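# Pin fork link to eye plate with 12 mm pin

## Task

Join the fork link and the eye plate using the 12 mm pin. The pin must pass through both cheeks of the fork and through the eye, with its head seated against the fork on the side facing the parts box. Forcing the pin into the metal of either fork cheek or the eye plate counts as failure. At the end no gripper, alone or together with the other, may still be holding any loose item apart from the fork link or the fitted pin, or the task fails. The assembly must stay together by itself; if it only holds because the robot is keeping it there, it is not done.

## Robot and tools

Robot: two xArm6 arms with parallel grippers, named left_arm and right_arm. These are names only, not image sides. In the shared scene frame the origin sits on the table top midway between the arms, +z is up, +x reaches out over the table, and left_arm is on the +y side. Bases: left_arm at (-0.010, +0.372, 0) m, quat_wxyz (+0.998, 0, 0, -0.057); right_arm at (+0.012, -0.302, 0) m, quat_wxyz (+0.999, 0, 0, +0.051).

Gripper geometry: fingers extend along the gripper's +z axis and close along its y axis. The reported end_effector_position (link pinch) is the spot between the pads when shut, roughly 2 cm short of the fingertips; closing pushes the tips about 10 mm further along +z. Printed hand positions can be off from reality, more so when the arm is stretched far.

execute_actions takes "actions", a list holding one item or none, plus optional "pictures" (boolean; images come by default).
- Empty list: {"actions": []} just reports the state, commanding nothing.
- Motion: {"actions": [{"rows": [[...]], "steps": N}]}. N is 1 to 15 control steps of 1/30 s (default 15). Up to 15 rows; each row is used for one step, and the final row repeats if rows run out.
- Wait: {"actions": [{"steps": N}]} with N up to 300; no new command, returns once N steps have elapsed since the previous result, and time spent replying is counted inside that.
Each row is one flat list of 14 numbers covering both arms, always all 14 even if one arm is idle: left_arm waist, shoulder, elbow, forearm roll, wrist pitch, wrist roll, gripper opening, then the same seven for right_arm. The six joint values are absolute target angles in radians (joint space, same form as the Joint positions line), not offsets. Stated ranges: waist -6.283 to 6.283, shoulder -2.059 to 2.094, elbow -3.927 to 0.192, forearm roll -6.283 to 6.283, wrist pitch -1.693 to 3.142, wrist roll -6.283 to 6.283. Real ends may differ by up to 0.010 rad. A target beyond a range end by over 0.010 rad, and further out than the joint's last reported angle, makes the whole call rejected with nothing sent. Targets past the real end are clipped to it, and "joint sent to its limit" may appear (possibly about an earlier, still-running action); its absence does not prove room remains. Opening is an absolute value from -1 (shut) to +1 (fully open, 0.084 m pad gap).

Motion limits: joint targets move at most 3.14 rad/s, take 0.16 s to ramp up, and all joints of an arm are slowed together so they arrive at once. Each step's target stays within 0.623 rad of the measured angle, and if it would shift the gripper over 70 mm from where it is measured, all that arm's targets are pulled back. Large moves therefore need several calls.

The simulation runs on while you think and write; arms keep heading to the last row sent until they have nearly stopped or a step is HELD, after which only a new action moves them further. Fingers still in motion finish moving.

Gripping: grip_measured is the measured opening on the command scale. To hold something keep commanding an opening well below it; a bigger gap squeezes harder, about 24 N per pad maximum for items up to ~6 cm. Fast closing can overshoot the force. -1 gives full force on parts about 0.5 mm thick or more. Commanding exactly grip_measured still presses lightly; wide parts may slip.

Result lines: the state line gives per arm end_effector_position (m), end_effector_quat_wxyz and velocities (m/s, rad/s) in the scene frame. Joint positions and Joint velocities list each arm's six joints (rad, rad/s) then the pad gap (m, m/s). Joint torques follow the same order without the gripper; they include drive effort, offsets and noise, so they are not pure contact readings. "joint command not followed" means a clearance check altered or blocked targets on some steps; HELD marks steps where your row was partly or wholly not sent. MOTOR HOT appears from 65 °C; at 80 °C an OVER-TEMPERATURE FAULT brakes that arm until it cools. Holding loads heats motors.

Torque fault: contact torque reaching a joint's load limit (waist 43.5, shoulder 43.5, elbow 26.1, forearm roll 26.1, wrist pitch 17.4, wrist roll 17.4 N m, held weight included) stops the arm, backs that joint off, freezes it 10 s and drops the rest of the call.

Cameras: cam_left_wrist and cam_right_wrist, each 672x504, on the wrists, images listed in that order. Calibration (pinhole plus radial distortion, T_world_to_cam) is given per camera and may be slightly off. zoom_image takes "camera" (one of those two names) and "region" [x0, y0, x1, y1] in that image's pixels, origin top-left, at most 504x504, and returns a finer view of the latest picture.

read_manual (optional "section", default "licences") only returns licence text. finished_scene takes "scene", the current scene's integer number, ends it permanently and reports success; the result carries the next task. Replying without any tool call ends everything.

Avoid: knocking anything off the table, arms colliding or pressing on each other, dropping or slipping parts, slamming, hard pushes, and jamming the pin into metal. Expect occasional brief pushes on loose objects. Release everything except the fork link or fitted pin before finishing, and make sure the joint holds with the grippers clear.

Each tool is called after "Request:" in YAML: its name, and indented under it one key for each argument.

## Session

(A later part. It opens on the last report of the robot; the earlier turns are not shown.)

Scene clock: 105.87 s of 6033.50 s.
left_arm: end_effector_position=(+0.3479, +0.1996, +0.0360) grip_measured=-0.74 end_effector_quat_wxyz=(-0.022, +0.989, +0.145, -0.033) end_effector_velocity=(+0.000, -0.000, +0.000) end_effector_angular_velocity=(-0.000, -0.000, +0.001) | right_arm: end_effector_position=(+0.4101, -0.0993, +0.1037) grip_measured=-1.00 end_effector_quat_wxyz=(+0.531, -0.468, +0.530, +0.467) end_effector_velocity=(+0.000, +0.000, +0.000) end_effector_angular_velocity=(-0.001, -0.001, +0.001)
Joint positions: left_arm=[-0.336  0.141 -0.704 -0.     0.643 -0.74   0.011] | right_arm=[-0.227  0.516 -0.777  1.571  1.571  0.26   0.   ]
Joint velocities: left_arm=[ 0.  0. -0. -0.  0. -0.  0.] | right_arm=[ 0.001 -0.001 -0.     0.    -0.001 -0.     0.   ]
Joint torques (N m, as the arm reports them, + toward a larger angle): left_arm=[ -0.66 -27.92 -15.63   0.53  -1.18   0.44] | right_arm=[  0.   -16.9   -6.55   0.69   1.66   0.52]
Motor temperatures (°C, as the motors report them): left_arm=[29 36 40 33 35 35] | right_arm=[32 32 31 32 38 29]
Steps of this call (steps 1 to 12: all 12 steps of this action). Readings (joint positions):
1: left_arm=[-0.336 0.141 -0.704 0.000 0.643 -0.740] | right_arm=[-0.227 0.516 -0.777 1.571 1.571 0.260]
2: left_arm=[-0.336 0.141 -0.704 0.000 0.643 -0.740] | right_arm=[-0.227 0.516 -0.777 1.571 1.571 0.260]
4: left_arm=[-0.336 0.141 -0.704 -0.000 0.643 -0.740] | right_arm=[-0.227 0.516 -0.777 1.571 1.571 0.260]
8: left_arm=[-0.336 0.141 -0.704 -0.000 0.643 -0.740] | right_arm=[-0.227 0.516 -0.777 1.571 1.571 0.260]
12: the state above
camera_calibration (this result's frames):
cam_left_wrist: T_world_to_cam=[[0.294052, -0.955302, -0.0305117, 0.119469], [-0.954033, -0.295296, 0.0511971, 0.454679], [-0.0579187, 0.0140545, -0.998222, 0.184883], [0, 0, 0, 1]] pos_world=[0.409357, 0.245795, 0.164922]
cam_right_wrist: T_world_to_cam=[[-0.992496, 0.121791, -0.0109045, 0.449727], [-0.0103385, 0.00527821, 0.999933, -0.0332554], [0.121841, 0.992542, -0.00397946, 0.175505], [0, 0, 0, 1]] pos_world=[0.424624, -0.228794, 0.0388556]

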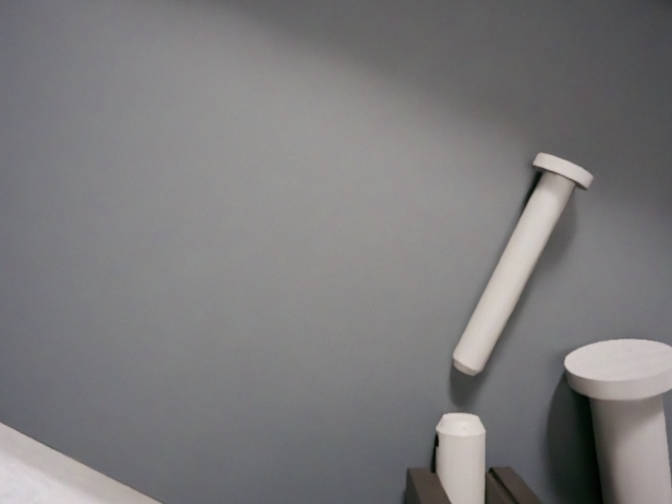

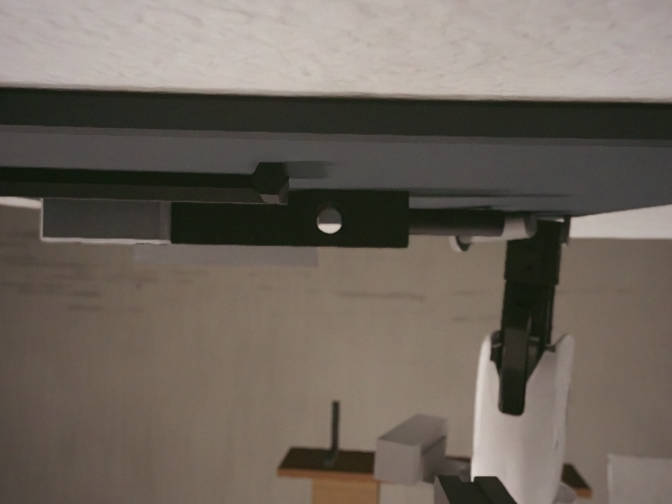

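Request:
execute_actions:
  actions:
    - {"rows":[[-0.3358,0.0,-0.74,0,0.8,-0.74,-1,-0.227,0.516,-0.7766,1.571,1.571,0.26,-1]],"steps":12}
  pictures: false

Request:
execute_actions:
  actions:
    - {"rows":[[-0.4037,0.41,-1.275,0,0.865,1.188,-1,-0.227,0.516,-0.7766,1.571,1.571,0.26,-1]]}
  pictures: false

Request:
execute_actions:
  actions:
    - {"steps":30}

Request:
zoom_image:
  camera: "cam_right_wrist"
  region: [260,270,400,375]

Request:
execute_actions:
  actions:
    - {"rows":[[-0.4037,0.5056,-1.2604,0,0.7548,1.188,-1,-0.227,0.516,-0.7766,1.571,1.571,0.26,-1]]}
  pictures: false

Request:
execute_actions:
  actions:
    - {"steps":15}

Request:
zoom_image:
  camera: "cam_right_wrist"
  region: [260,165,400,270]

Scene clock: 114.43 s of 6033.50 s.
left_arm: end_effector_position=(+0.3529, +0.1972, +0.0930) grip_measured=-0.74 end_effector_quat_wxyz=(-0.017, +0.989, +0.145, -0.025) end_effector_velocity=(-0.025, +0.012, -0.005) end_effector_angular_velocity=(+0.035, +0.072, -0.000) | right_arm: end_effector_position=(+0.4101, -0.0993, +0.1037) grip_measured=-1.00 end_effector_quat_wxyz=(+0.531, -0.468, +0.530, +0.467) end_effector_velocity=(+0.000, -0.001, +0.000) end_effector_angular_velocity=(-0.000, -0.001, -0.002)
Joint positions: left_arm=[-0.336  0.005 -0.738  0.     0.794 -0.74   0.011] | right_arm=[-0.227  0.516 -0.777  1.571  1.571  0.26   0.   ]
Joint velocities: left_arm=[-0.001 -0.022  0.025  0.001  0.077 -0.001 -0.   ] | right_arm=[-0.002 -0.     0.     0.    -0.    -0.     0.   ]
Joint torques (N m, as the arm reports them, + toward a larger angle): left_arm=[ -0.51 -26.5  -19.12   0.32  -1.31   0.29] | right_arm=[ -0.09 -17.09  -6.5    0.75   1.6    0.48]
Motor temperatures (°C, as the motors report them): left_arm=[29 36 39 33 35 35] | right_arm=[32 32 31 32 38 29]
Steps of this call (steps 1 to 15: the robot went on to your last target; steps 16 to 90: nothing new was sent; then 5.17 s passed at rest; steps 91 to 102: all 12 steps of this action). Readings (joint positions):
91: left_arm=[-0.336 0.141 -0.704 0.000 0.643 -0.740] | right_arm=[-0.227 0.516 -0.777 1.571 1.571 0.260]
92: left_arm=[-0.336 0.138 -0.704 0.000 0.648 -0.740] | right_arm=[-0.227 0.516 -0.777 1.571 1.571 0.260]
94: left_arm=[-0.336 0.105 -0.709 0.000 0.691 -0.740] | right_arm=[-0.227 0.516 -0.777 1.571 1.571 0.260]
98: left_arm=[-0.336 0.018 -0.741 -0.000 0.772 -0.740] | right_arm=[-0.227 0.516 -0.777 1.571 1.571 0.260]
102: the state above

Scene clock: 114.93 s of 6033.50 s.
left_arm: end_effector_position=(+0.4526, +0.1151, +0.0941) grip_measured=-0.74 end_effector_quat_wxyz=(-0.001, +0.957, -0.289, -0.005) end_effector_velocity=(+0.133, -0.130, -0.024) end_effector_angular_velocity=(-0.060, -0.050, -2.868) | right_arm: end_effector_position=(+0.4101, -0.0993, +0.1037) grip_measured=-1.00 end_effector_quat_wxyz=(+0.531, -0.468, +0.530, +0.467) end_effector_velocity=(-0.000, +0.000, -0.001) end_effector_angular_velocity=(+0.001, +0.002, +0.000)
Joint positions: left_arm=[-0.394  0.35  -1.194 -0.     0.854  0.079  0.011] | right_arm=[-0.227  0.516 -0.777  1.571  1.571  0.26   0.   ]
Joint velocities: left_arm=[-0.092  0.536 -0.698 -0.     0.089  2.777 -0.   ] | right_arm=[-0.     0.002  0.    -0.     0.001 -0.     0.   ]
Joint torques (N m, as the arm reports them, + toward a larger angle): left_arm=[  1.02 -42.92 -16.69   0.9   -1.17   0.27] | right_arm=[ -0.19 -16.98  -6.6    0.77   1.63   0.58]
Motor temperatures (°C, as the motors report them): left_arm=[29 36 40 33 35 35] | right_arm=[32 32 31 32 38 29]
Steps of this call (steps 1 to 15: all 15 steps of this action). Readings (joint positions):
1: left_arm=[-0.336 0.004 -0.738 0.000 0.796 -0.740] | right_arm=[-0.227 0.516 -0.777 1.571 1.571 0.260]
2: left_arm=[-0.336 0.007 -0.741 0.000 0.798 -0.734] | right_arm=[-0.227 0.516 -0.777 1.571 1.571 0.260]
4: left_arm=[-0.341 0.034 -0.778 0.000 0.804 -0.689] | right_arm=[-0.227 0.516 -0.777 1.571 1.571 0.260]
8: left_arm=[-0.362 0.160 -0.945 -0.000 0.823 -0.483] | right_arm=[-0.227 0.516 -0.777 1.571 1.571 0.260]
15: the state above

Scene clock: 115.93 s of 6033.50 s.
left_arm: end_effector_position=(+0.4680, +0.1003, +0.0919) grip_measured=-0.74 end_effector_quat_wxyz=(+0.000, +0.658, -0.753, +0.000) end_effector_velocity=(+0.000, -0.000, +0.000) end_effector_angular_velocity=(-0.001, -0.000, -0.001) | right_arm: end_effector_position=(+0.4101, -0.0993, +0.1037) grip_measured=-1.00 end_effector_quat_wxyz=(+0.531, -0.468, +0.530, +0.467) end_effector_velocity=(-0.000, +0.000, +0.000) end_effector_angular_velocity=(+0.001, +0.000, +0.001)
Joint positions: left_arm=[-0.404  0.41  -1.275 -0.     0.865  1.188  0.011] | right_arm=[-0.227  0.516 -0.777  1.571  1.571  0.26   0.   ]
Joint velocities: left_arm=[ 0.     0.    -0.001 -0.001  0.     0.002 -0.   ] | right_arm=[0.001 0.    0.    0.    0.    0.    0.   ]
Joint torques (N m, as the arm reports them, + toward a larger angle): left_arm=[ -0.42 -38.97 -19.52   0.25  -1.32   0.24] | right_arm=[  0.08 -16.93  -6.46   0.59   1.64   0.56]
Motor temperatures (°C, as the motors report them): left_arm=[29 36 40 33 35 35] | right_arm=[32 32 31 32 38 29]
Steps of this call (steps 1 to 30: the robot went on to your last target). Readings (joint positions):
1: left_arm=[-0.396 0.366 -1.215 -0.000 0.857 0.172] | right_arm=[-0.227 0.516 -0.777 1.571 1.571 0.260]
2: left_arm=[-0.399 0.378 -1.230 -0.000 0.859 0.266] | right_arm=[-0.227 0.516 -0.777 1.571 1.571 0.260]
4: left_arm=[-0.401 0.393 -1.251 -0.000 0.862 0.452] | right_arm=[-0.227 0.516 -0.777 1.571 1.571 0.260]
8: left_arm=[-0.403 0.405 -1.268 0.000 0.864 0.823] | right_arm=[-0.227 0.516 -0.777 1.571 1.571 0.260]
30: the state above
camera_calibration (this result's frames):
cam_left_wrist: T_world_to_cam=[[-0.991786, 0.125655, 0.0239137, 0.479364], [0.125511, 0.992064, -0.00742329, -0.0919689], [-0.0246567, -0.00436088, -0.999686, 0.235447], [0, 0, 0, 1]] pos_world=[0.492775, 0.0320314, 0.223228]
cam_right_wrist: T_world_to_cam=[[-0.992496, 0.121792, -0.0109044, 0.449727], [-0.0103384, 0.00527813, 0.999933, -0.0332555], [0.121841, 0.992542, -0.00397939, 0.175505], [0, 0, 0, 1]] pos_world=[0.424624, -0.228794, 0.0388556]

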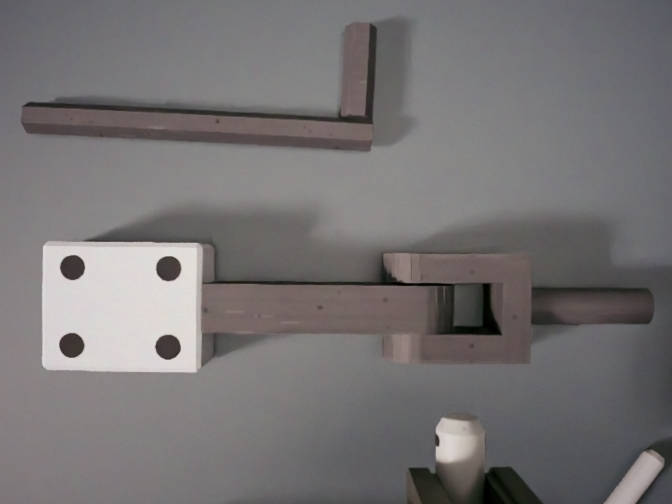

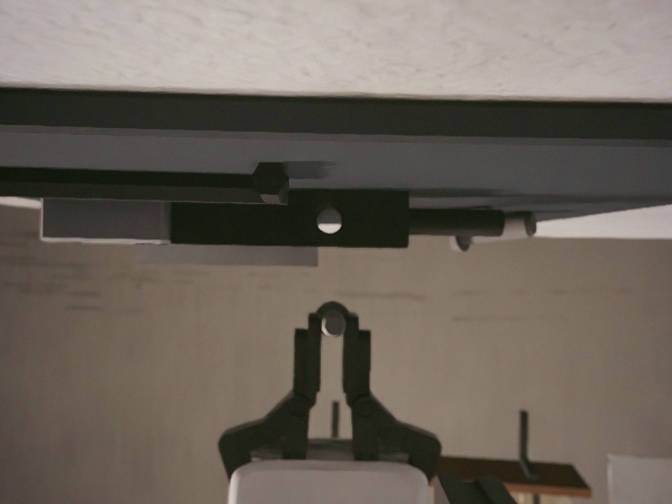

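Region (260, 270, 400, 375) of cam_right_wrist's 672x504 image, scaled by 3.600, with more detail than that image has; it fills the top 378 rows of this view, and the rest is white.

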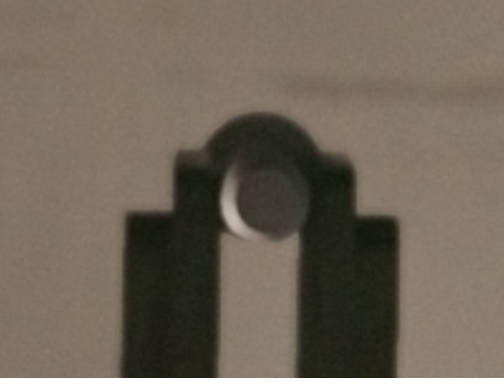

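Scene clock: 116.43 s of 6033.50 s.
left_arm: end_effector_position=(+0.4710, +0.0986, +0.0441) grip_measured=-0.74 end_effector_quat_wxyz=(-0.001, +0.658, -0.753, +0.002) end_effector_velocity=(-0.006, +0.003, -0.013) end_effector_angular_velocity=(+0.008, +0.016, +0.000) | right_arm: end_effector_position=(+0.4101, -0.0993, +0.1037) grip_measured=-1.00 end_effector_quat_wxyz=(+0.531, -0.468, +0.530, +0.467) end_effector_velocity=(+0.000, -0.000, +0.000) end_effector_angular_velocity=(+0.002, +0.000, -0.001)
Joint positions: left_arm=[-0.404  0.503 -1.262 -0.     0.756  1.188  0.011] | right_arm=[-0.227  0.516 -0.777  1.571  1.571  0.26   0.   ]
Joint velocities: left_arm=[-0.     0.015  0.014 -0.001 -0.011  0.    -0.   ] | right_arm=[-0.001  0.     0.     0.     0.002  0.     0.   ]
Joint torques (N m, as the arm reports them, + toward a larger angle): left_arm=[ -0.43 -40.02 -18.02   0.46  -1.31   0.39] | right_arm=[ -0.26 -17.04  -6.46   0.61   1.65   0.55]
Motor temperatures (°C, as the motors report them): left_arm=[29 36 40 33 35 35] | right_arm=[32 32 31 32 38 29]
Steps of this call (steps 1 to 15: all 15 steps of this action). Readings (joint positions):
1: left_arm=[-0.404 0.410 -1.275 -0.000 0.865 1.188] | right_arm=[-0.227 0.516 -0.777 1.571 1.571 0.260]
2: left_arm=[-0.404 0.413 -1.275 -0.000 0.859 1.188] | right_arm=[-0.227 0.516 -0.777 1.571 1.571 0.260]
4: left_arm=[-0.404 0.440 -1.275 -0.000 0.822 1.188] | right_arm=[-0.227 0.516 -0.777 1.571 1.571 0.260]
8: left_arm=[-0.404 0.499 -1.256 0.000 0.772 1.188] | right_arm=[-0.227 0.516 -0.777 1.571 1.571 0.260]
15: the state above

Scene clock: 116.93 s of 6033.50 s.
left_arm: end_effector_position=(+0.4700, +0.0992, +0.0422) grip_measured=-0.74 end_effector_quat_wxyz=(-0.000, +0.658, -0.753, +0.000) end_effector_velocity=(+0.000, -0.000, +0.000) end_effector_angular_velocity=(-0.001, -0.000, +0.001) | right_arm: end_effector_position=(+0.4101, -0.0993, +0.1037) grip_measured=-1.00 end_effector_quat_wxyz=(+0.531, -0.468, +0.530, +0.467) end_effector_velocity=(+0.000, -0.000, +0.001) end_effector_angular_velocity=(-0.001, -0.002, -0.000)
Joint positions: left_arm=[-0.404  0.506 -1.26  -0.     0.755  1.188  0.011] | right_arm=[-0.227  0.516 -0.777  1.571  1.571  0.26   0.   ]
Joint velocities: left_arm=[-0.     0.    -0.001 -0.     0.    -0.001 -0.   ] | right_arm=[-0.    -0.002  0.    -0.    -0.001  0.     0.   ]
Joint torques (N m, as the arm reports them, + toward a larger angle): left_arm=[ -0.38 -40.4  -18.33   0.27  -1.29   0.27] | right_arm=[ -0.17 -17.03  -6.43   0.51   1.73   0.51]
Motor temperatures (°C, as the motors report them): left_arm=[29 36 40 33 35 35] | right_arm=[32 32 31 32 38 29]
Steps of this call (steps 1 to 15: the robot went on to your last target). Readings (joint positions):
1: left_arm=[-0.404 0.504 -1.262 -0.000 0.756 1.188] | right_arm=[-0.227 0.516 -0.777 1.571 1.571 0.260]
2: left_arm=[-0.404 0.504 -1.261 -0.000 0.755 1.188] | right_arm=[-0.227 0.516 -0.777 1.571 1.571 0.260]
4: left_arm=[-0.404 0.505 -1.261 -0.000 0.755 1.188] | right_arm=[-0.227 0.516 -0.777 1.571 1.571 0.260]
8: left_arm=[-0.404 0.505 -1.261 -0.000 0.755 1.188] | right_arm=[-0.227 0.516 -0.777 1.571 1.571 0.260]
15: the state above
All arms were judged still, so your last target was given up. Only a new action makes them travel on or press farther. Fingers that are still opening or closing keep moving.
camera_calibration (this result's frames):
cam_left_wrist: T_world_to_cam=[[-0.991754, 0.125921, 0.0238343, 0.482663], [0.125777, 0.992031, -0.00745606, -0.0915658], [-0.0245832, -0.00439677, -0.999688, 0.185711], [0, 0, 0, 1]] pos_world=[0.494766, 0.030875, 0.173466]
cam_right_wrist: T_world_to_cam=[[-0.992496, 0.121791, -0.0109043, 0.449727], [-0.0103383, 0.00527815, 0.999933, -0.0332554], [0.121841, 0.992542, -0.00397942, 0.175505], [0, 0, 0, 1]] pos_world=[0.424624, -0.228793, 0.0388556]

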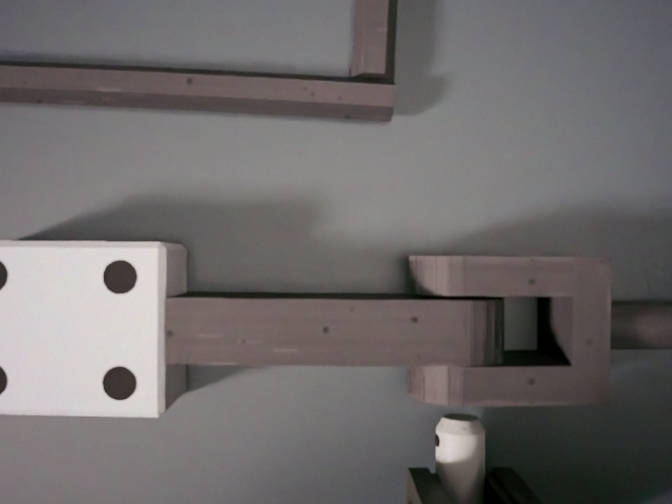

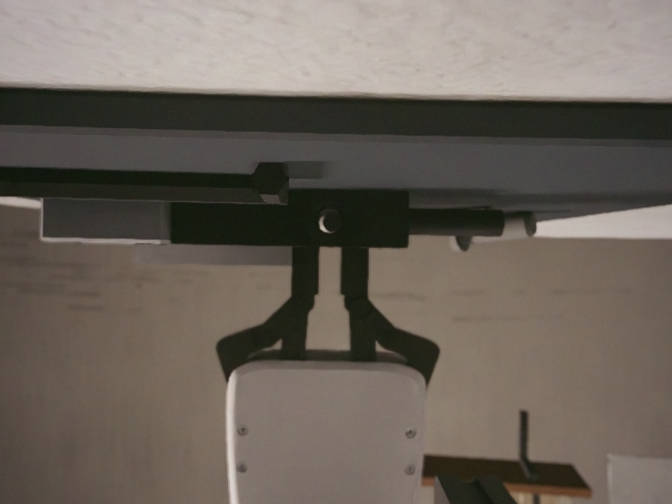

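Region (260, 165, 400, 270) of cam_right_wrist's 672x504 image, scaled by 3.600, with more detail than that image has; it fills the top 378 rows of this view, and the rest is white.

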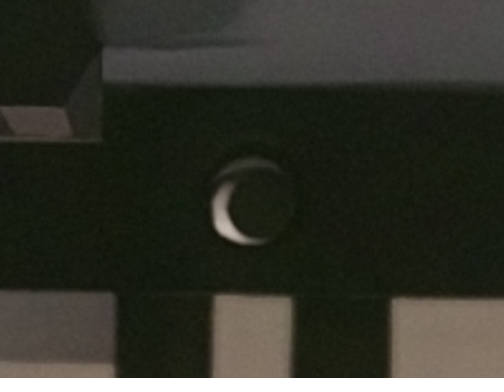

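Request:
execute_actions:
  actions:
    - {"rows":[[-0.4032,0.5085,-1.2639,0,0.7554,1.1885,-1,-0.227,0.516,-0.7766,1.571,1.571,0.26,-1]],"steps":10}

Request:
zoom_image:
  camera: "cam_right_wrist"
  region: [260,165,400,270]

Request:
execute_actions:
  actions:
    - {"rows":[[-0.4091,0.5123,-1.2702,0,0.758,1.1826,-1,-0.227,0.516,-0.7766,1.571,1.571,0.26,-1]],"steps":8}
  pictures: false

Request:
execute_actions:
  actions:
    - {"rows":[[-0.415,0.5161,-1.2766,0,0.7605,1.1767,-1,-0.227,0.516,-0.7766,1.571,1.571,0.26,-1]],"steps":12}

Scene clock: 125.70 s of 6033.50 s.
left_arm: end_effector_position=(+0.4708, +0.0991, +0.0418) grip_measured=-0.74 end_effector_quat_wxyz=(+0.000, +0.658, -0.753, -0.000) end_effector_velocity=(+0.001, -0.001, +0.001) end_effector_angular_velocity=(-0.001, -0.002, +0.000) | right_arm: end_effector_position=(+0.4101, -0.0993, +0.1037) grip_measured=-1.00 end_effector_quat_wxyz=(+0.531, -0.468, +0.530, +0.467) end_effector_velocity=(+0.001, -0.001, +0.000) end_effector_angular_velocity=(-0.001, -0.002, -0.001)
Joint positions: left_arm=[-0.403  0.508 -1.264  0.     0.755  1.188  0.011] | right_arm=[-0.227  0.516 -0.777  1.571  1.571  0.26   0.   ]
Joint velocities: left_arm=[ 0.     0.    -0.003 -0.     0.    -0.     0.   ] | right_arm=[-0.001 -0.002  0.    -0.    -0.001 -0.     0.   ]
Joint torques (N m, as the arm reports them, + toward a larger angle): left_arm=[ -0.42 -40.47 -18.42   0.36  -1.39   0.41] | right_arm=[ -0.18 -16.83  -6.5    0.51   1.67   0.52]
Motor temperatures (°C, as the motors report them): left_arm=[29 37 40 33 35 35] | right_arm=[32 32 31 32 38 29]
Steps of this call (steps 1 to 90: nothing new was sent; then 5.43 s passed at rest; steps 91 to 100: all 10 steps of this action). Readings (joint positions):
91: left_arm=[-0.404 0.506 -1.260 0.000 0.755 1.188] | right_arm=[-0.227 0.516 -0.777 1.571 1.571 0.260]
92: left_arm=[-0.404 0.506 -1.261 0.000 0.755 1.188] | right_arm=[-0.227 0.516 -0.777 1.571 1.571 0.260]
94: left_arm=[-0.403 0.507 -1.263 -0.000 0.755 1.188] | right_arm=[-0.227 0.516 -0.777 1.571 1.571 0.260]
98: left_arm=[-0.403 0.508 -1.264 0.000 0.755 1.188] | right_arm=[-0.227 0.516 -0.777 1.571 1.571 0.260]
100: the state above
camera_calibration (this result's frames):
cam_left_wrist: T_world_to_cam=[[-0.991752, 0.125916, 0.0239531, 0.48341], [0.125773, 0.992031, -0.00740685, -0.0915502], [-0.0246949, -0.00433311, -0.999686, 0.185361], [0, 0, 0, 1]] pos_world=[0.495514, 0.0307549, 0.173045]
cam_right_wrist: T_world_to_cam=[[-0.992496, 0.121791, -0.0109041, 0.449727], [-0.0103381, 0.00527814, 0.999933, -0.0332555], [0.121841, 0.992542, -0.00397945, 0.175505], [0, 0, 0, 1]] pos_world=[0.424624, -0.228793, 0.0388555]

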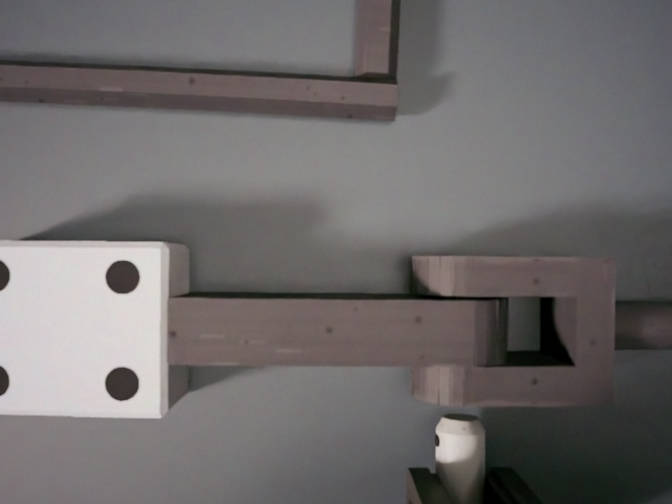

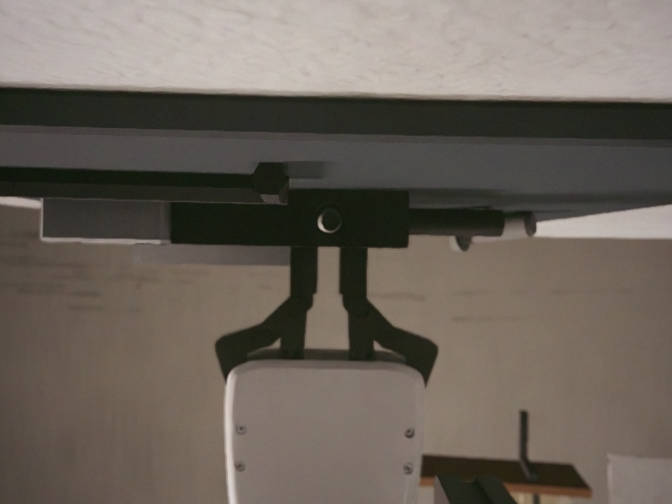

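Region (260, 165, 400, 270) of cam_right_wrist's 672x504 image, scaled by 3.600, with more detail than that image has; it fills the top 378 rows of this view, and the rest is white.

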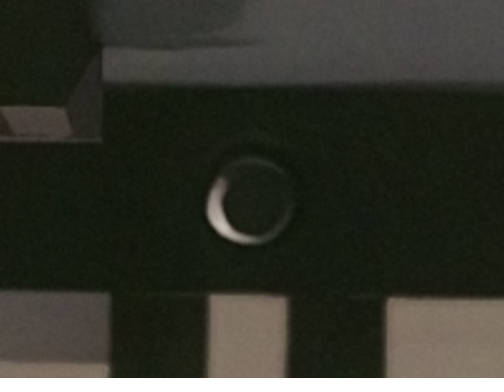

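Scene clock: 125.97 s of 6033.50 s.
left_arm: end_effector_position=(+0.4703, +0.0958, +0.0418) grip_measured=-0.74 end_effector_quat_wxyz=(+0.000, +0.658, -0.753, -0.000) end_effector_velocity=(-0.000, -0.002, -0.000) end_effector_angular_velocity=(+0.001, +0.001, +0.002) | right_arm: end_effector_position=(+0.4101, -0.0993, +0.1037) grip_measured=-1.00 end_effector_quat_wxyz=(+0.531, -0.468, +0.530, +0.467) end_effector_velocity=(+0.000, -0.001, -0.001) end_effector_angular_velocity=(-0.001, +0.001, -0.002)
Joint positions: left_arm=[-0.409  0.512 -1.27  -0.     0.758  1.183  0.011] | right_arm=[-0.227  0.516 -0.777  1.571  1.571  0.26   0.   ]
Joint velocities: left_arm=[-0.003  0.004 -0.006  0.001  0.003 -0.006  0.   ] | right_arm=[-0.002  0.001  0.    -0.    -0.001  0.001  0.   ]
Joint torques (N m, as the arm reports them, + toward a larger angle): left_arm=[ -0.43 -40.61 -18.31   0.47  -1.13   0.18] | right_arm=[  0.14 -17.02  -6.49   0.61   1.65   0.51]
Motor temperatures (°C, as the motors report them): left_arm=[29 37 40 33 35 35] | right_arm=[32 32 31 32 38 29]
Steps of this call (steps 1 to 8: all 8 steps of this action). Readings (joint positions):
1: left_arm=[-0.403 0.508 -1.264 0.000 0.755 1.188] | right_arm=[-0.227 0.516 -0.777 1.571 1.571 0.260]
2: left_arm=[-0.404 0.509 -1.265 0.000 0.756 1.187] | right_arm=[-0.227 0.516 -0.777 1.571 1.571 0.260]
4: left_arm=[-0.407 0.511 -1.268 -0.000 0.757 1.185] | right_arm=[-0.227 0.516 -0.777 1.571 1.571 0.260]
8: the state above

Scene clock: 126.37 s of 6033.50 s.
left_arm: end_effector_position=(+0.4699, +0.0922, +0.0418) grip_measured=-0.74 end_effector_quat_wxyz=(+0.000, +0.658, -0.753, -0.000) end_effector_velocity=(-0.000, -0.001, -0.000) end_effector_angular_velocity=(-0.000, +0.001, +0.001) | right_arm: end_effector_position=(+0.4101, -0.0993, +0.1037) grip_measured=-1.00 end_effector_quat_wxyz=(+0.531, -0.468, +0.530, +0.467) end_effector_velocity=(-0.000, +0.000, -0.000) end_effector_angular_velocity=(-0.000, +0.001, +0.001)
Joint positions: left_arm=[-0.415  0.516 -1.276  0.     0.76   1.177  0.011] | right_arm=[-0.227  0.516 -0.777  1.571  1.571  0.26   0.   ]
Joint velocities: left_arm=[-0.001  0.001 -0.001 -0.001  0.001 -0.002  0.   ] | right_arm=[ 0.001  0.001  0.     0.    -0.     0.     0.   ]
Joint torques (N m, as the arm reports them, + toward a larger angle): left_arm=[ -0.28 -41.12 -18.46   0.43  -1.28   0.57] | right_arm=[ -0.18 -16.81  -6.42   0.62   1.71   0.46]
Motor temperatures (°C, as the motors report them): left_arm=[29 37 40 33 35 35] | right_arm=[32 32 31 32 38 29]
Steps of this call (steps 1 to 12: all 12 steps of this action). Readings (joint positions):
1: left_arm=[-0.409 0.512 -1.270 0.000 0.758 1.183] | right_arm=[-0.227 0.516 -0.777 1.571 1.571 0.260]
2: left_arm=[-0.410 0.513 -1.271 0.000 0.758 1.182] | right_arm=[-0.227 0.516 -0.777 1.571 1.571 0.260]
4: left_arm=[-0.412 0.515 -1.274 -0.000 0.759 1.179] | right_arm=[-0.227 0.516 -0.777 1.571 1.571 0.260]
8: left_arm=[-0.415 0.516 -1.276 -0.000 0.760 1.177] | right_arm=[-0.227 0.516 -0.777 1.571 1.571 0.260]
12: the state above
camera_calibration (this result's frames):
cam_left_wrist: T_world_to_cam=[[-0.991755, 0.125888, 0.0239466, 0.483407], [0.125745, 0.992035, -0.0074087, -0.0845759], [-0.0246886, -0.00433646, -0.999686, 0.185371], [0, 0, 0, 1]] pos_world=[0.494633, 0.0238509, 0.173111]
cam_right_wrist: T_world_to_cam=[[-0.992496, 0.121791, -0.0109044, 0.449727], [-0.0103384, 0.00527815, 0.999933, -0.0332555], [0.121841, 0.992542, -0.00397941, 0.175505], [0, 0, 0, 1]] pos_world=[0.424624, -0.228794, 0.0388556]

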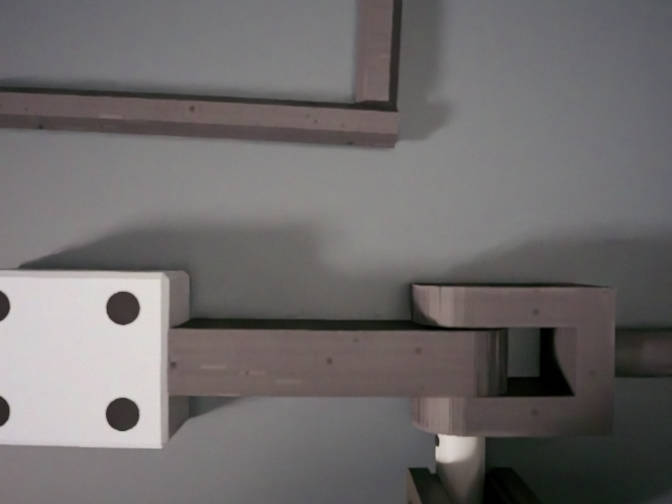

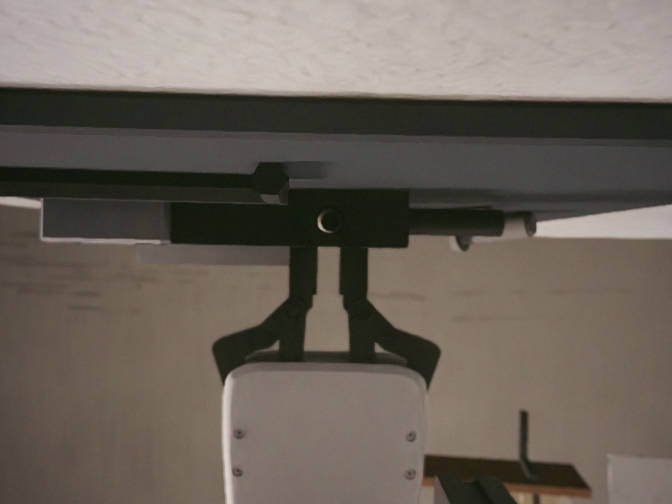

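Request:
execute_actions:
  actions:
    - {"rows":[[-0.4217,0.5204,-1.2838,0,0.7634,1.17,-1,-0.227,0.516,-0.7766,1.571,1.571,0.26,-1]],"steps":10}
  pictures: false

Request:
execute_actions:
  actions:
    - {"rows":[[-0.4284,0.5247,-1.2911,0,0.7664,1.1633,-1,-0.227,0.516,-0.7766,1.571,1.571,0.26,-1]],"steps":12}
  pictures: false

Request:
execute_actions:
  actions:
    - {"rows":[[-0.4284,0.5247,-1.2911,0,0.7664,1.1633,-0.3,-0.227,0.516,-0.7766,1.571,1.571,0.26,-1]],"steps":10}
  pictures: false

Request:
execute_actions:
  actions:
    - {"rows":[[-0.3777,0.4972,-1.2379,0,0.7407,1.214,-0.3,-0.227,0.516,-0.7766,1.571,1.571,0.26,-1]]}
  pictures: false

Request:
execute_actions:
  actions:
    - {"rows":[[-0.3777,0.4972,-1.2379,0,0.7407,1.214,-0.45,-0.227,0.516,-0.7766,1.571,1.571,0.26,-1],[-0.3777,0.4972,-1.2379,0,0.7407,1.214,-0.55,-0.227,0.516,-0.7766,1.571,1.571,0.26,-1],[-0.3777,0.4972,-1.2379,0,0.7407,1.214,-0.8,-0.227,0.516,-0.7766,1.571,1.571,0.26,-1]],"steps":10}

Request:
execute_actions:
  actions:
    - {"rows":[[-0.3777,0.4934,-1.2385,0,0.7451,1.214,-0.8,-0.227,0.516,-0.7766,1.571,1.571,0.26,-1]],"steps":10}
  pictures: false

Request:
execute_actions:
  actions:
    - {"rows":[[-0.3862,0.4984,-1.247,0,0.7485,1.2055,-0.8,-0.227,0.516,-0.7766,1.571,1.571,0.26,-1]]}

Scene clock: 140.70 s of 6033.50 s.
left_arm: end_effector_position=(+0.4694, +0.0882, +0.0419) grip_measured=-0.74 end_effector_quat_wxyz=(-0.000, +0.658, -0.753, +0.000) end_effector_velocity=(+0.000, -0.001, +0.000) end_effector_angular_velocity=(-0.001, +0.000, +0.002) | right_arm: end_effector_position=(+0.4101, -0.0993, +0.1037) grip_measured=-1.00 end_effector_quat_wxyz=(+0.531, -0.468, +0.530, +0.467) end_effector_velocity=(+0.000, -0.000, +0.000) end_effector_angular_velocity=(-0.000, -0.001, +0.000)
Joint positions: left_arm=[-0.421  0.52  -1.284 -0.     0.763  1.17   0.011] | right_arm=[-0.227  0.516 -0.777  1.571  1.571  0.26   0.   ]
Joint velocities: left_arm=[-0.002  0.002 -0.004 -0.001  0.002 -0.003  0.   ] | right_arm=[ 0.    -0.001 -0.    -0.     0.     0.     0.   ]
Joint torques (N m, as the arm reports them, + toward a larger angle): left_arm=[ -0.32 -40.88 -18.35   0.21  -1.34   0.2 ] | right_arm=[ -0.01 -16.81  -6.55   0.49   1.69   0.58]
Motor temperatures (°C, as the motors report them): left_arm=[29 37 40 33 35 35] | right_arm=[32 32 31 32 38 29]
Steps of this call (steps 1 to 15: the robot went on to your last target; steps 16 to 90: nothing new was sent; then 11.00 s passed at rest; steps 91 to 100: all 10 steps of this action). Readings (joint positions):
91: left_arm=[-0.415 0.516 -1.277 0.000 0.761 1.177] | right_arm=[-0.227 0.516 -0.777 1.571 1.571 0.260]
92: left_arm=[-0.416 0.517 -1.278 0.000 0.761 1.175] | right_arm=[-0.227 0.516 -0.777 1.571 1.571 0.260]
94: left_arm=[-0.419 0.519 -1.281 0.000 0.762 1.173] | right_arm=[-0.227 0.516 -0.777 1.571 1.571 0.260]
98: left_arm=[-0.421 0.520 -1.283 0.000 0.763 1.171] | right_arm=[-0.227 0.516 -0.777 1.571 1.571 0.260]
100: the state above

Scene clock: 141.10 s of 6033.50 s.
left_arm: end_effector_position=(+0.4689, +0.0850, +0.0419) grip_measured=-0.74 end_effector_quat_wxyz=(-0.000, +0.658, -0.753, -0.000) end_effector_velocity=(+0.000, -0.002, +0.000) end_effector_angular_velocity=(-0.001, -0.001, -0.001) | right_arm: end_effector_position=(+0.4101, -0.0993, +0.1037) grip_measured=-1.00 end_effector_quat_wxyz=(+0.531, -0.468, +0.530, +0.467) end_effector_velocity=(+0.000, +0.000, +0.001) end_effector_angular_velocity=(+0.001, -0.001, +0.000)
Joint positions: left_arm=[-0.427  0.524 -1.291  0.001  0.767  1.163  0.011] | right_arm=[-0.227  0.516 -0.777  1.571  1.571  0.26   0.   ]
Joint velocities: left_arm=[-0.003  0.002 -0.003 -0.    -0.    -0.001 -0.   ] | right_arm=[-0.    -0.001 -0.     0.     0.001 -0.     0.   ]
Joint torques (N m, as the arm reports them, + toward a larger angle): left_arm=[ -5.05 -40.51 -19.11  -0.83  -1.63   0.45] | right_arm=[ -0.25 -16.91  -6.52   0.5    1.73   0.47]
Motor temperatures (°C, as the motors report them): left_arm=[29 37 40 33 35 35] | right_arm=[32 32 31 32 38 29]
Steps of this call (steps 1 to 12: all 12 steps of this action). Readings (joint positions):
1: left_arm=[-0.422 0.520 -1.284 -0.000 0.763 1.170] | right_arm=[-0.227 0.516 -0.777 1.571 1.571 0.260]
2: left_arm=[-0.423 0.521 -1.285 -0.000 0.764 1.169] | right_arm=[-0.227 0.516 -0.777 1.571 1.571 0.260]
4: left_arm=[-0.426 0.523 -1.288 0.000 0.765 1.166] | right_arm=[-0.227 0.516 -0.777 1.571 1.571 0.260]
8: left_arm=[-0.426 0.524 -1.290 0.001 0.767 1.164] | right_arm=[-0.227 0.516 -0.777 1.571 1.571 0.260]
12: the state above

Scene clock: 141.43 s of 6033.50 s.
left_arm: end_effector_position=(+0.4686, +0.0837, +0.0420) grip_measured=-0.32 end_effector_quat_wxyz=(+0.000, +0.658, -0.753, +0.000) end_effector_velocity=(-0.000, +0.003, -0.001) end_effector_angular_velocity=(+0.003, +0.004, +0.005) | right_arm: end_effector_position=(+0.4101, -0.0993, +0.1037) grip_measured=-1.00 end_effector_quat_wxyz=(+0.531, -0.468, +0.530, +0.467) end_effector_velocity=(-0.000, +0.000, +0.000) end_effector_angular_velocity=(+0.000, -0.001, +0.000)
Joint positions: left_arm=[-0.429  0.525 -1.291 -0.     0.766  1.163  0.03 ] | right_arm=[-0.227  0.516 -0.777  1.571  1.571  0.26   0.   ]
Joint velocities: left_arm=[ 0.005  0.     0.003  0.     0.001 -0.001  0.   ] | right_arm=[ 0.    -0.     0.    -0.     0.001 -0.001  0.   ]
Joint torques (N m, as the arm reports them, + toward a larger angle): left_arm=[ -0.49 -40.63 -18.27   0.17  -1.3    0.19] | right_arm=[  0.04 -16.98  -6.43   0.54   1.66   0.58]
Motor temperatures (°C, as the motors report them): left_arm=[29 37 40 33 35 35] | right_arm=[32 32 31 32 38 29]
Steps of this call (steps 1 to 10: all 10 steps of this action). Readings (joint positions):
1: left_arm=[-0.427 0.524 -1.291 0.000 0.767 1.163] | right_arm=[-0.227 0.516 -0.777 1.571 1.571 0.260]
2: left_arm=[-0.428 0.525 -1.291 -0.000 0.766 1.163] | right_arm=[-0.227 0.516 -0.777 1.571 1.571 0.260]
4: left_arm=[-0.430 0.525 -1.292 -0.001 0.766 1.163] | right_arm=[-0.227 0.516 -0.777 1.571 1.571 0.260]
8: left_arm=[-0.429 0.525 -1.291 -0.000 0.766 1.163] | right_arm=[-0.227 0.516 -0.777 1.571 1.571 0.260]
10: the state above

Scene clock: 141.93 s of 6033.50 s.
left_arm: end_effector_position=(+0.4728, +0.1135, +0.0397) grip_measured=-0.32 end_effector_quat_wxyz=(-0.000, +0.658, -0.753, +0.000) end_effector_velocity=(-0.000, +0.003, -0.001) end_effector_angular_velocity=(+0.001, +0.001, -0.001) | right_arm: end_effector_position=(+0.4101, -0.0993, +0.1037) grip_measured=-1.00 end_effector_quat_wxyz=(+0.531, -0.468, +0.530, +0.467) end_effector_velocity=(+0.000, -0.001, +0.000) end_effector_angular_velocity=(+0.000, -0.001, -0.002)
Joint positions: left_arm=[-0.379  0.497 -1.239 -0.     0.741  1.213  0.03 ] | right_arm=[-0.227  0.516 -0.777  1.571  1.571  0.26   0.   ]
Joint velocities: left_arm=[ 0.005 -0.002  0.006  0.    -0.002  0.006  0.   ] | right_arm=[-0.002 -0.001 -0.    -0.     0.    -0.     0.   ]
Joint torques (N m, as the arm reports them, + toward a larger angle): left_arm=[ -0.35 -39.49 -17.94   0.56  -1.21   0.35] | right_arm=[ -0.29 -17.01  -6.55   0.44   1.67   0.61]
Motor temperatures (°C, as the motors report them): left_arm=[29 37 40 33 35 35] | right_arm=[32 32 31 32 38 29]
Steps of this call (steps 1 to 15: all 15 steps of this action). Readings (joint positions):
1: left_arm=[-0.429 0.525 -1.291 -0.000 0.766 1.164] | right_arm=[-0.227 0.516 -0.777 1.571 1.571 0.260]
2: left_arm=[-0.426 0.522 -1.287 -0.000 0.763 1.169] | right_arm=[-0.227 0.516 -0.777 1.571 1.571 0.260]
4: left_arm=[-0.405 0.511 -1.264 -0.000 0.753 1.189] | right_arm=[-0.227 0.516 -0.777 1.571 1.571 0.260]
8: left_arm=[-0.382 0.500 -1.243 -0.000 0.744 1.208] | right_arm=[-0.227 0.516 -0.777 1.571 1.571 0.260]
15: the state above

Scene clock: 142.27 s of 6033.50 s.
left_arm: end_effector_position=(+0.4728, +0.1138, +0.0396) grip_measured=-0.58 end_effector_quat_wxyz=(+0.000, +0.658, -0.753, +0.000) end_effector_velocity=(-0.000, +0.000, -0.000) end_effector_angular_velocity=(+0.001, +0.001, +0.001) | right_arm: end_effector_position=(+0.4101, -0.0993, +0.1037) grip_measured=-1.00 end_effector_quat_wxyz=(+0.531, -0.468, +0.530, +0.467) end_effector_velocity=(-0.001, +0.001, +0.000) end_effector_angular_velocity=(+0.001, +0.001, +0.002)
Joint positions: left_arm=[-0.378  0.497 -1.238 -0.     0.741  1.214  0.019] | right_arm=[-0.227  0.516 -0.777  1.571  1.571  0.26   0.   ]
Joint velocities: left_arm=[ 0.001  0.     0.001  0.    -0.    -0.    -0.   ] | right_arm=[ 0.002  0.001 -0.    -0.     0.001  0.     0.   ]
Joint torques (N m, as the arm reports them, + toward a larger angle): left_arm=[ -0.19 -40.02 -17.79   0.24  -1.28   0.38] | right_arm=[ -0.12 -16.88  -6.42   0.59   1.66   0.55]
Motor temperatures (°C, as the motors report them): left_arm=[29 37 40 33 35 35] | right_arm=[32 32 31 32 38 29]
Steps of this call (steps 1 to 10: all 10 steps of this action). Readings (joint positions):
1: left_arm=[-0.378 0.497 -1.238 -0.000 0.741 1.214] | right_arm=[-0.227 0.516 -0.777 1.571 1.571 0.260]
2: left_arm=[-0.378 0.497 -1.238 -0.000 0.741 1.214] | right_arm=[-0.227 0.516 -0.777 1.571 1.571 0.260]
4: left_arm=[-0.378 0.497 -1.238 -0.000 0.741 1.214] | right_arm=[-0.227 0.516 -0.777 1.571 1.571 0.260]
8: left_arm=[-0.378 0.497 -1.238 -0.000 0.741 1.214] | right_arm=[-0.227 0.516 -0.777 1.571 1.571 0.260]
10: the state above
camera_calibration (this result's frames):
cam_left_wrist: T_world_to_cam=[[-0.991726, 0.12614, 0.0238357, 0.483571], [0.125995, 0.992003, -0.00750588, -0.106521], [-0.0245918, -0.00444061, -0.999688, 0.183281], [0, 0, 0, 1]] pos_world=[0.497498, 0.045485, 0.170898]
cam_right_wrist: T_world_to_cam=[[-0.992496, 0.121791, -0.0109044, 0.449727], [-0.0103384, 0.00527813, 0.999933, -0.0332555], [0.121841, 0.992542, -0.00397939, 0.175505], [0, 0, 0, 1]] pos_world=[0.424624, -0.228793, 0.0388556]

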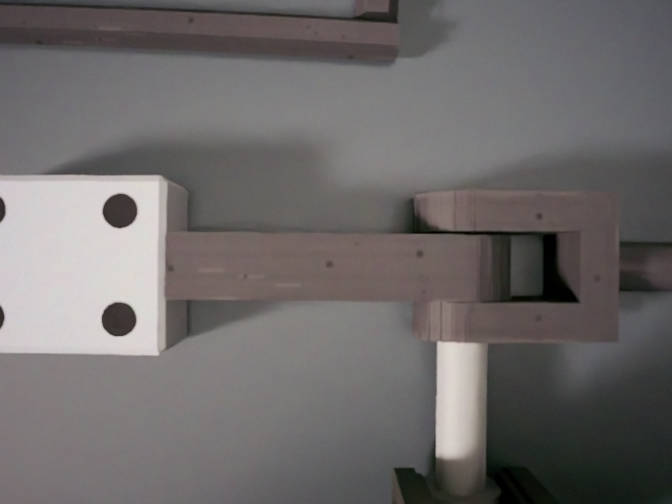

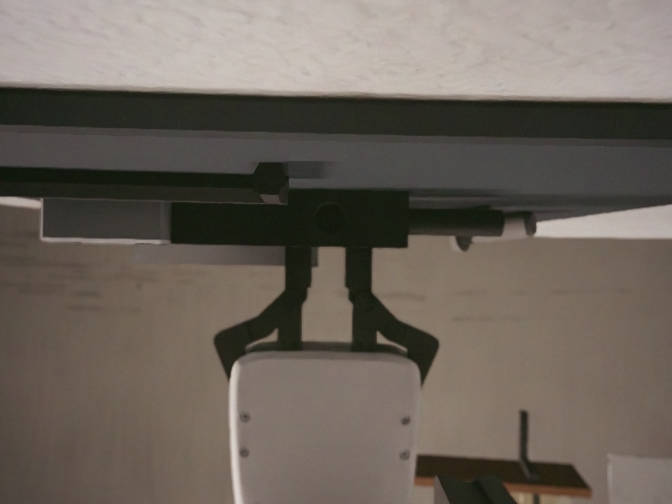

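Scene clock: 142.60 s of 6033.50 s.
left_arm: end_effector_position=(+0.4728, +0.1140, +0.0414) grip_measured=-0.58 end_effector_quat_wxyz=(+0.000, +0.658, -0.753, -0.000) end_effector_velocity=(-0.001, -0.000, +0.000) end_effector_angular_velocity=(-0.000, +0.001, +0.000) | right_arm: end_effector_position=(+0.4101, -0.0993, +0.1037) grip_measured=-1.00 end_effector_quat_wxyz=(+0.531, -0.468, +0.530, +0.467) end_effector_velocity=(+0.000, -0.000, -0.000) end_effector_angular_velocity=(-0.001, +0.000, -0.000)
Joint positions: left_arm=[-0.378  0.494 -1.238  0.     0.745  1.214  0.019] | right_arm=[-0.227  0.516 -0.777  1.571  1.571  0.26   0.   ]
Joint velocities: left_arm=[-0.    -0.001  0.001 -0.001  0.002  0.    -0.   ] | right_arm=[-0.    -0.    -0.     0.    -0.001  0.     0.   ]
Joint torques (N m, as the arm reports them, + toward a larger angle): left_arm=[ -0.29 -40.16 -18.46   0.22  -1.35   0.52] | right_arm=[ -0.32 -16.9   -6.61   0.8    1.67   0.59]
Motor temperatures (°C, as the motors report them): left_arm=[29 37 40 33 35 35] | right_arm=[32 32 31 32 38 29]
Steps of this call (steps 1 to 10: all 10 steps of this action). Readings (joint positions):
1: left_arm=[-0.378 0.497 -1.238 -0.000 0.741 1.214] | right_arm=[-0.227 0.516 -0.777 1.571 1.571 0.260]
2: left_arm=[-0.378 0.497 -1.238 -0.000 0.742 1.214] | right_arm=[-0.227 0.516 -0.777 1.571 1.571 0.260]
4: left_arm=[-0.378 0.495 -1.238 0.000 0.743 1.214] | right_arm=[-0.227 0.516 -0.777 1.571 1.571 0.260]
8: left_arm=[-0.378 0.494 -1.238 0.000 0.745 1.214] | right_arm=[-0.227 0.516 -0.777 1.571 1.571 0.260]
10: the state above

Scene clock: 143.10 s of 6033.50 s.
left_arm: end_effector_position=(+0.4724, +0.1097, +0.0415) grip_measured=-0.58 end_effector_quat_wxyz=(-0.000, +0.658, -0.753, -0.000) end_effector_velocity=(-0.000, -0.001, +0.000) end_effector_angular_velocity=(-0.000, +0.000, +0.000) | right_arm: end_effector_position=(+0.4101, -0.0993, +0.1037) grip_measured=-1.00 end_effector_quat_wxyz=(+0.531, -0.468, +0.530, +0.467) end_effector_velocity=(-0.000, +0.000, +0.000) end_effector_angular_velocity=(+0.000, +0.000, +0.000)
Joint positions: left_arm=[-0.385  0.498 -1.247  0.     0.749  1.206  0.019] | right_arm=[-0.227  0.516 -0.777  1.571  1.571  0.26   0.   ]
Joint velocities: left_arm=[-0.001  0.    -0.001 -0.     0.001 -0.001 -0.   ] | right_arm=[-0.  0.  0. -0.  0.  0.  0.]
Joint torques (N m, as the arm reports them, + toward a larger angle): left_arm=[ -4.37 -40.69 -18.99  -0.59  -1.52   0.19] | right_arm=[ -0.15 -16.63  -6.46   0.59   1.7    0.61]
Motor temperatures (°C, as the motors report them): left_arm=[29 37 40 33 35 35] | right_arm=[32 32 31 32 38 29]
Steps of this call (steps 1 to 15: all 15 steps of this action). Readings (joint positions):
1: left_arm=[-0.378 0.494 -1.239 0.000 0.745 1.214] | right_arm=[-0.227 0.516 -0.777 1.571 1.571 0.260]
2: left_arm=[-0.379 0.494 -1.240 0.000 0.746 1.212] | right_arm=[-0.227 0.516 -0.777 1.571 1.571 0.260]
4: left_arm=[-0.383 0.497 -1.243 0.000 0.747 1.209] | right_arm=[-0.227 0.516 -0.777 1.571 1.571 0.260]
8: left_arm=[-0.385 0.498 -1.246 0.000 0.748 1.206] | right_arm=[-0.227 0.516 -0.777 1.571 1.571 0.260]
15: the state above
camera_calibration (this result's frames):
cam_left_wrist: T_world_to_cam=[[-0.991843, 0.125124, 0.024328, 0.483773], [0.124989, 0.992134, -0.00697753, -0.101921], [-0.0250097, -0.00387987, -0.99968, 0.18525], [0, 0, 0, 1]] pos_world=[0.497199, 0.0413063, 0.17271]
cam_right_wrist: T_world_to_cam=[[-0.992496, 0.121791, -0.0109042, 0.449727], [-0.0103382, 0.00527814, 0.999933, -0.0332555], [0.121841, 0.992542, -0.00397942, 0.175505], [0, 0, 0, 1]] pos_world=[0.424624, -0.228794, 0.0388556]

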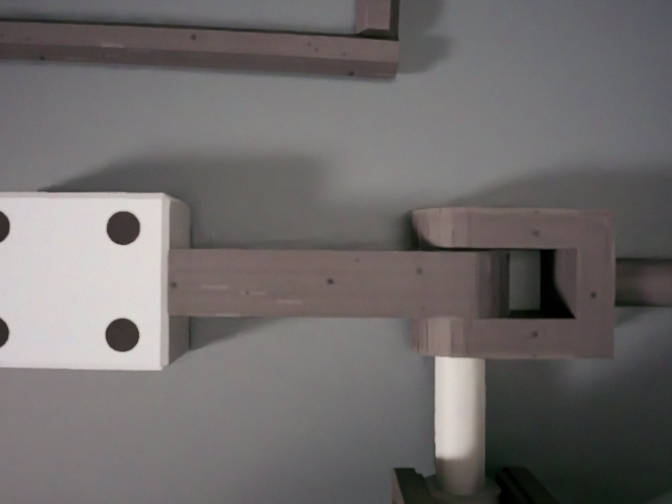

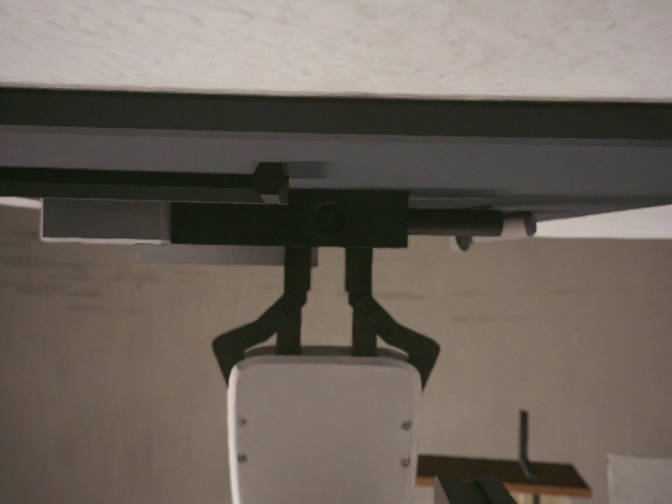

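Request:
execute_actions:
  actions:
    - {"rows":[[-0.3857,0.5005,-1.2505,0,0.7499,1.206,-0.8,-0.227,0.516,-0.7766,1.571,1.571,0.26,-1]],"steps":10}
  pictures: false

Request:
execute_actions:
  actions:
    - {"rows":[[-0.3908,0.5035,-1.2556,0,0.752,1.2009,-0.8,-0.227,0.516,-0.7766,1.571,1.571,0.26,-1]]}

Scene clock: 148.10 s of 6033.50 s.
left_arm: end_effector_position=(+0.4727, +0.1076, +0.0419) grip_measured=-0.58 end_effector_quat_wxyz=(+0.000, +0.657, -0.754, +0.001) end_effector_velocity=(+0.001, +0.001, +0.001) end_effector_angular_velocity=(+0.001, -0.001, +0.002) | right_arm: end_effector_position=(+0.4101, -0.0993, +0.1037) grip_measured=-1.00 end_effector_quat_wxyz=(+0.531, -0.468, +0.530, +0.467) end_effector_velocity=(+0.000, -0.001, -0.001) end_effector_angular_velocity=(-0.001, +0.001, -0.001)
Joint positions: left_arm=[-0.388  0.5   -1.251 -0.001  0.749  1.206  0.019] | right_arm=[-0.227  0.516 -0.777  1.571  1.571  0.26   0.   ]
Joint velocities: left_arm=[ 0.002  0.    -0.002  0.001  0.002 -0.001  0.   ] | right_arm=[-0.001  0.001  0.     0.    -0.001  0.     0.   ]
Joint torques (N m, as the arm reports them, + toward a larger angle): left_arm=[ -5.   -41.94 -20.27  -0.75  -1.86   0.24] | right_arm=[ -0.06 -16.77  -6.5    0.63   1.69   0.52]
Motor temperatures (°C, as the motors report them): left_arm=[29 37 40 33 35 35] | right_arm=[32 32 31 32 38 29]
Steps of this call (steps 1 to 15: the robot went on to your last target; steps 16 to 90: nothing new was sent; then 1.67 s passed at rest; steps 91 to 100: all 10 steps of this action). Readings (joint positions):
91: left_arm=[-0.386 0.498 -1.247 0.000 0.749 1.206] | right_arm=[-0.227 0.516 -0.777 1.571 1.571 0.260]
92: left_arm=[-0.386 0.499 -1.248 -0.000 0.749 1.206] | right_arm=[-0.227 0.516 -0.777 1.571 1.571 0.260]
94: left_arm=[-0.386 0.500 -1.249 -0.000 0.749 1.206] | right_arm=[-0.227 0.516 -0.777 1.571 1.571 0.260]
98: left_arm=[-0.388 0.500 -1.251 -0.001 0.749 1.206] | right_arm=[-0.227 0.516 -0.777 1.571 1.571 0.260]
100: the state above

Scene clock: 148.60 s of 6033.50 s.
left_arm: end_effector_position=(+0.4725, +0.1055, +0.0418) grip_measured=-0.58 end_effector_quat_wxyz=(+0.000, +0.658, -0.753, +0.000) end_effector_velocity=(+0.000, +0.000, +0.000) end_effector_angular_velocity=(-0.000, -0.000, +0.001) | right_arm: end_effector_position=(+0.4101, -0.0993, +0.1037) grip_measured=-1.00 end_effector_quat_wxyz=(+0.531, -0.468, +0.530, +0.467) end_effector_velocity=(+0.000, -0.001, -0.000) end_effector_angular_velocity=(+0.000, +0.001, -0.002)
Joint positions: left_arm=[-0.391  0.503 -1.256 -0.     0.752  1.201  0.019] | right_arm=[-0.227  0.516 -0.777  1.571  1.571  0.26   0.   ]
Joint velocities: left_arm=[ 0.001  0.    -0.001  0.     0.001 -0.     0.   ] | right_arm=[-0.002  0.001  0.    -0.     0.     0.     0.   ]
Joint torques (N m, as the arm reports them, + toward a larger angle): left_arm=[ -2.53 -41.95 -19.89  -0.27  -1.62   0.2 ] | right_arm=[ -0.12 -16.96  -6.61   0.59   1.65   0.56]
Motor temperatures (°C, as the motors report them): left_arm=[29 37 40 33 35 35] | right_arm=[32 32 31 32 38 29]
Steps of this call (steps 1 to 15: all 15 steps of this action). Readings (joint positions):
1: left_arm=[-0.388 0.501 -1.251 -0.001 0.749 1.206] | right_arm=[-0.227 0.516 -0.777 1.571 1.571 0.260]
2: left_arm=[-0.388 0.501 -1.252 -0.001 0.750 1.205] | right_arm=[-0.227 0.516 -0.777 1.571 1.571 0.260]
4: left_arm=[-0.390 0.502 -1.254 -0.001 0.751 1.203] | right_arm=[-0.227 0.516 -0.777 1.571 1.571 0.260]
8: left_arm=[-0.391 0.503 -1.255 -0.000 0.752 1.201] | right_arm=[-0.227 0.516 -0.777 1.571 1.571 0.260]
15: the state above
camera_calibration (this result's frames):
cam_left_wrist: T_world_to_cam=[[-0.991693, 0.126436, 0.0236423, 0.484268], [0.126286, 0.991964, -0.00771545, -0.0983787], [-0.0244278, -0.00466565, -0.999691, 0.185407], [0, 0, 0, 1]] pos_world=[0.497199, 0.0372242, 0.173141]
cam_right_wrist: T_world_to_cam=[[-0.992496, 0.121791, -0.0109044, 0.449727], [-0.0103384, 0.00527815, 0.999933, -0.0332555], [0.121841, 0.992542, -0.00397941, 0.175505], [0, 0, 0, 1]] pos_world=[0.424624, -0.228794, 0.0388556]

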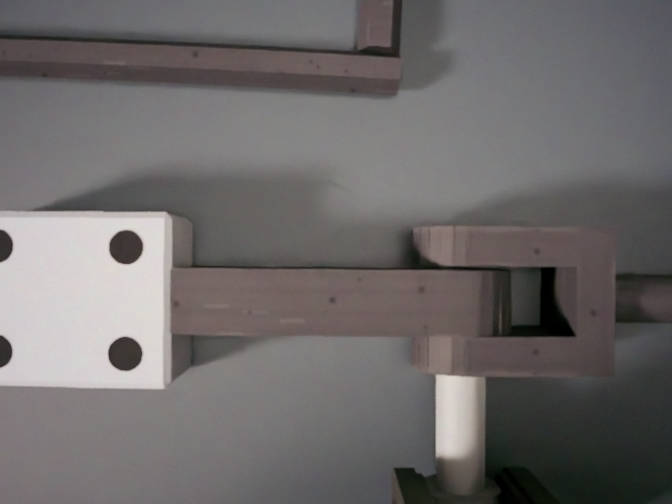

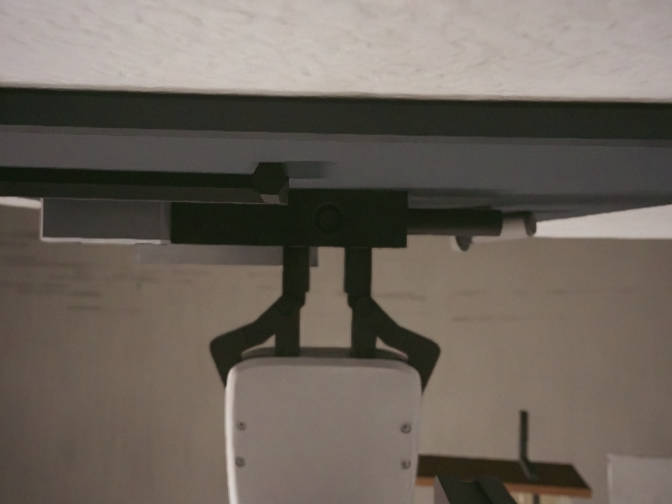

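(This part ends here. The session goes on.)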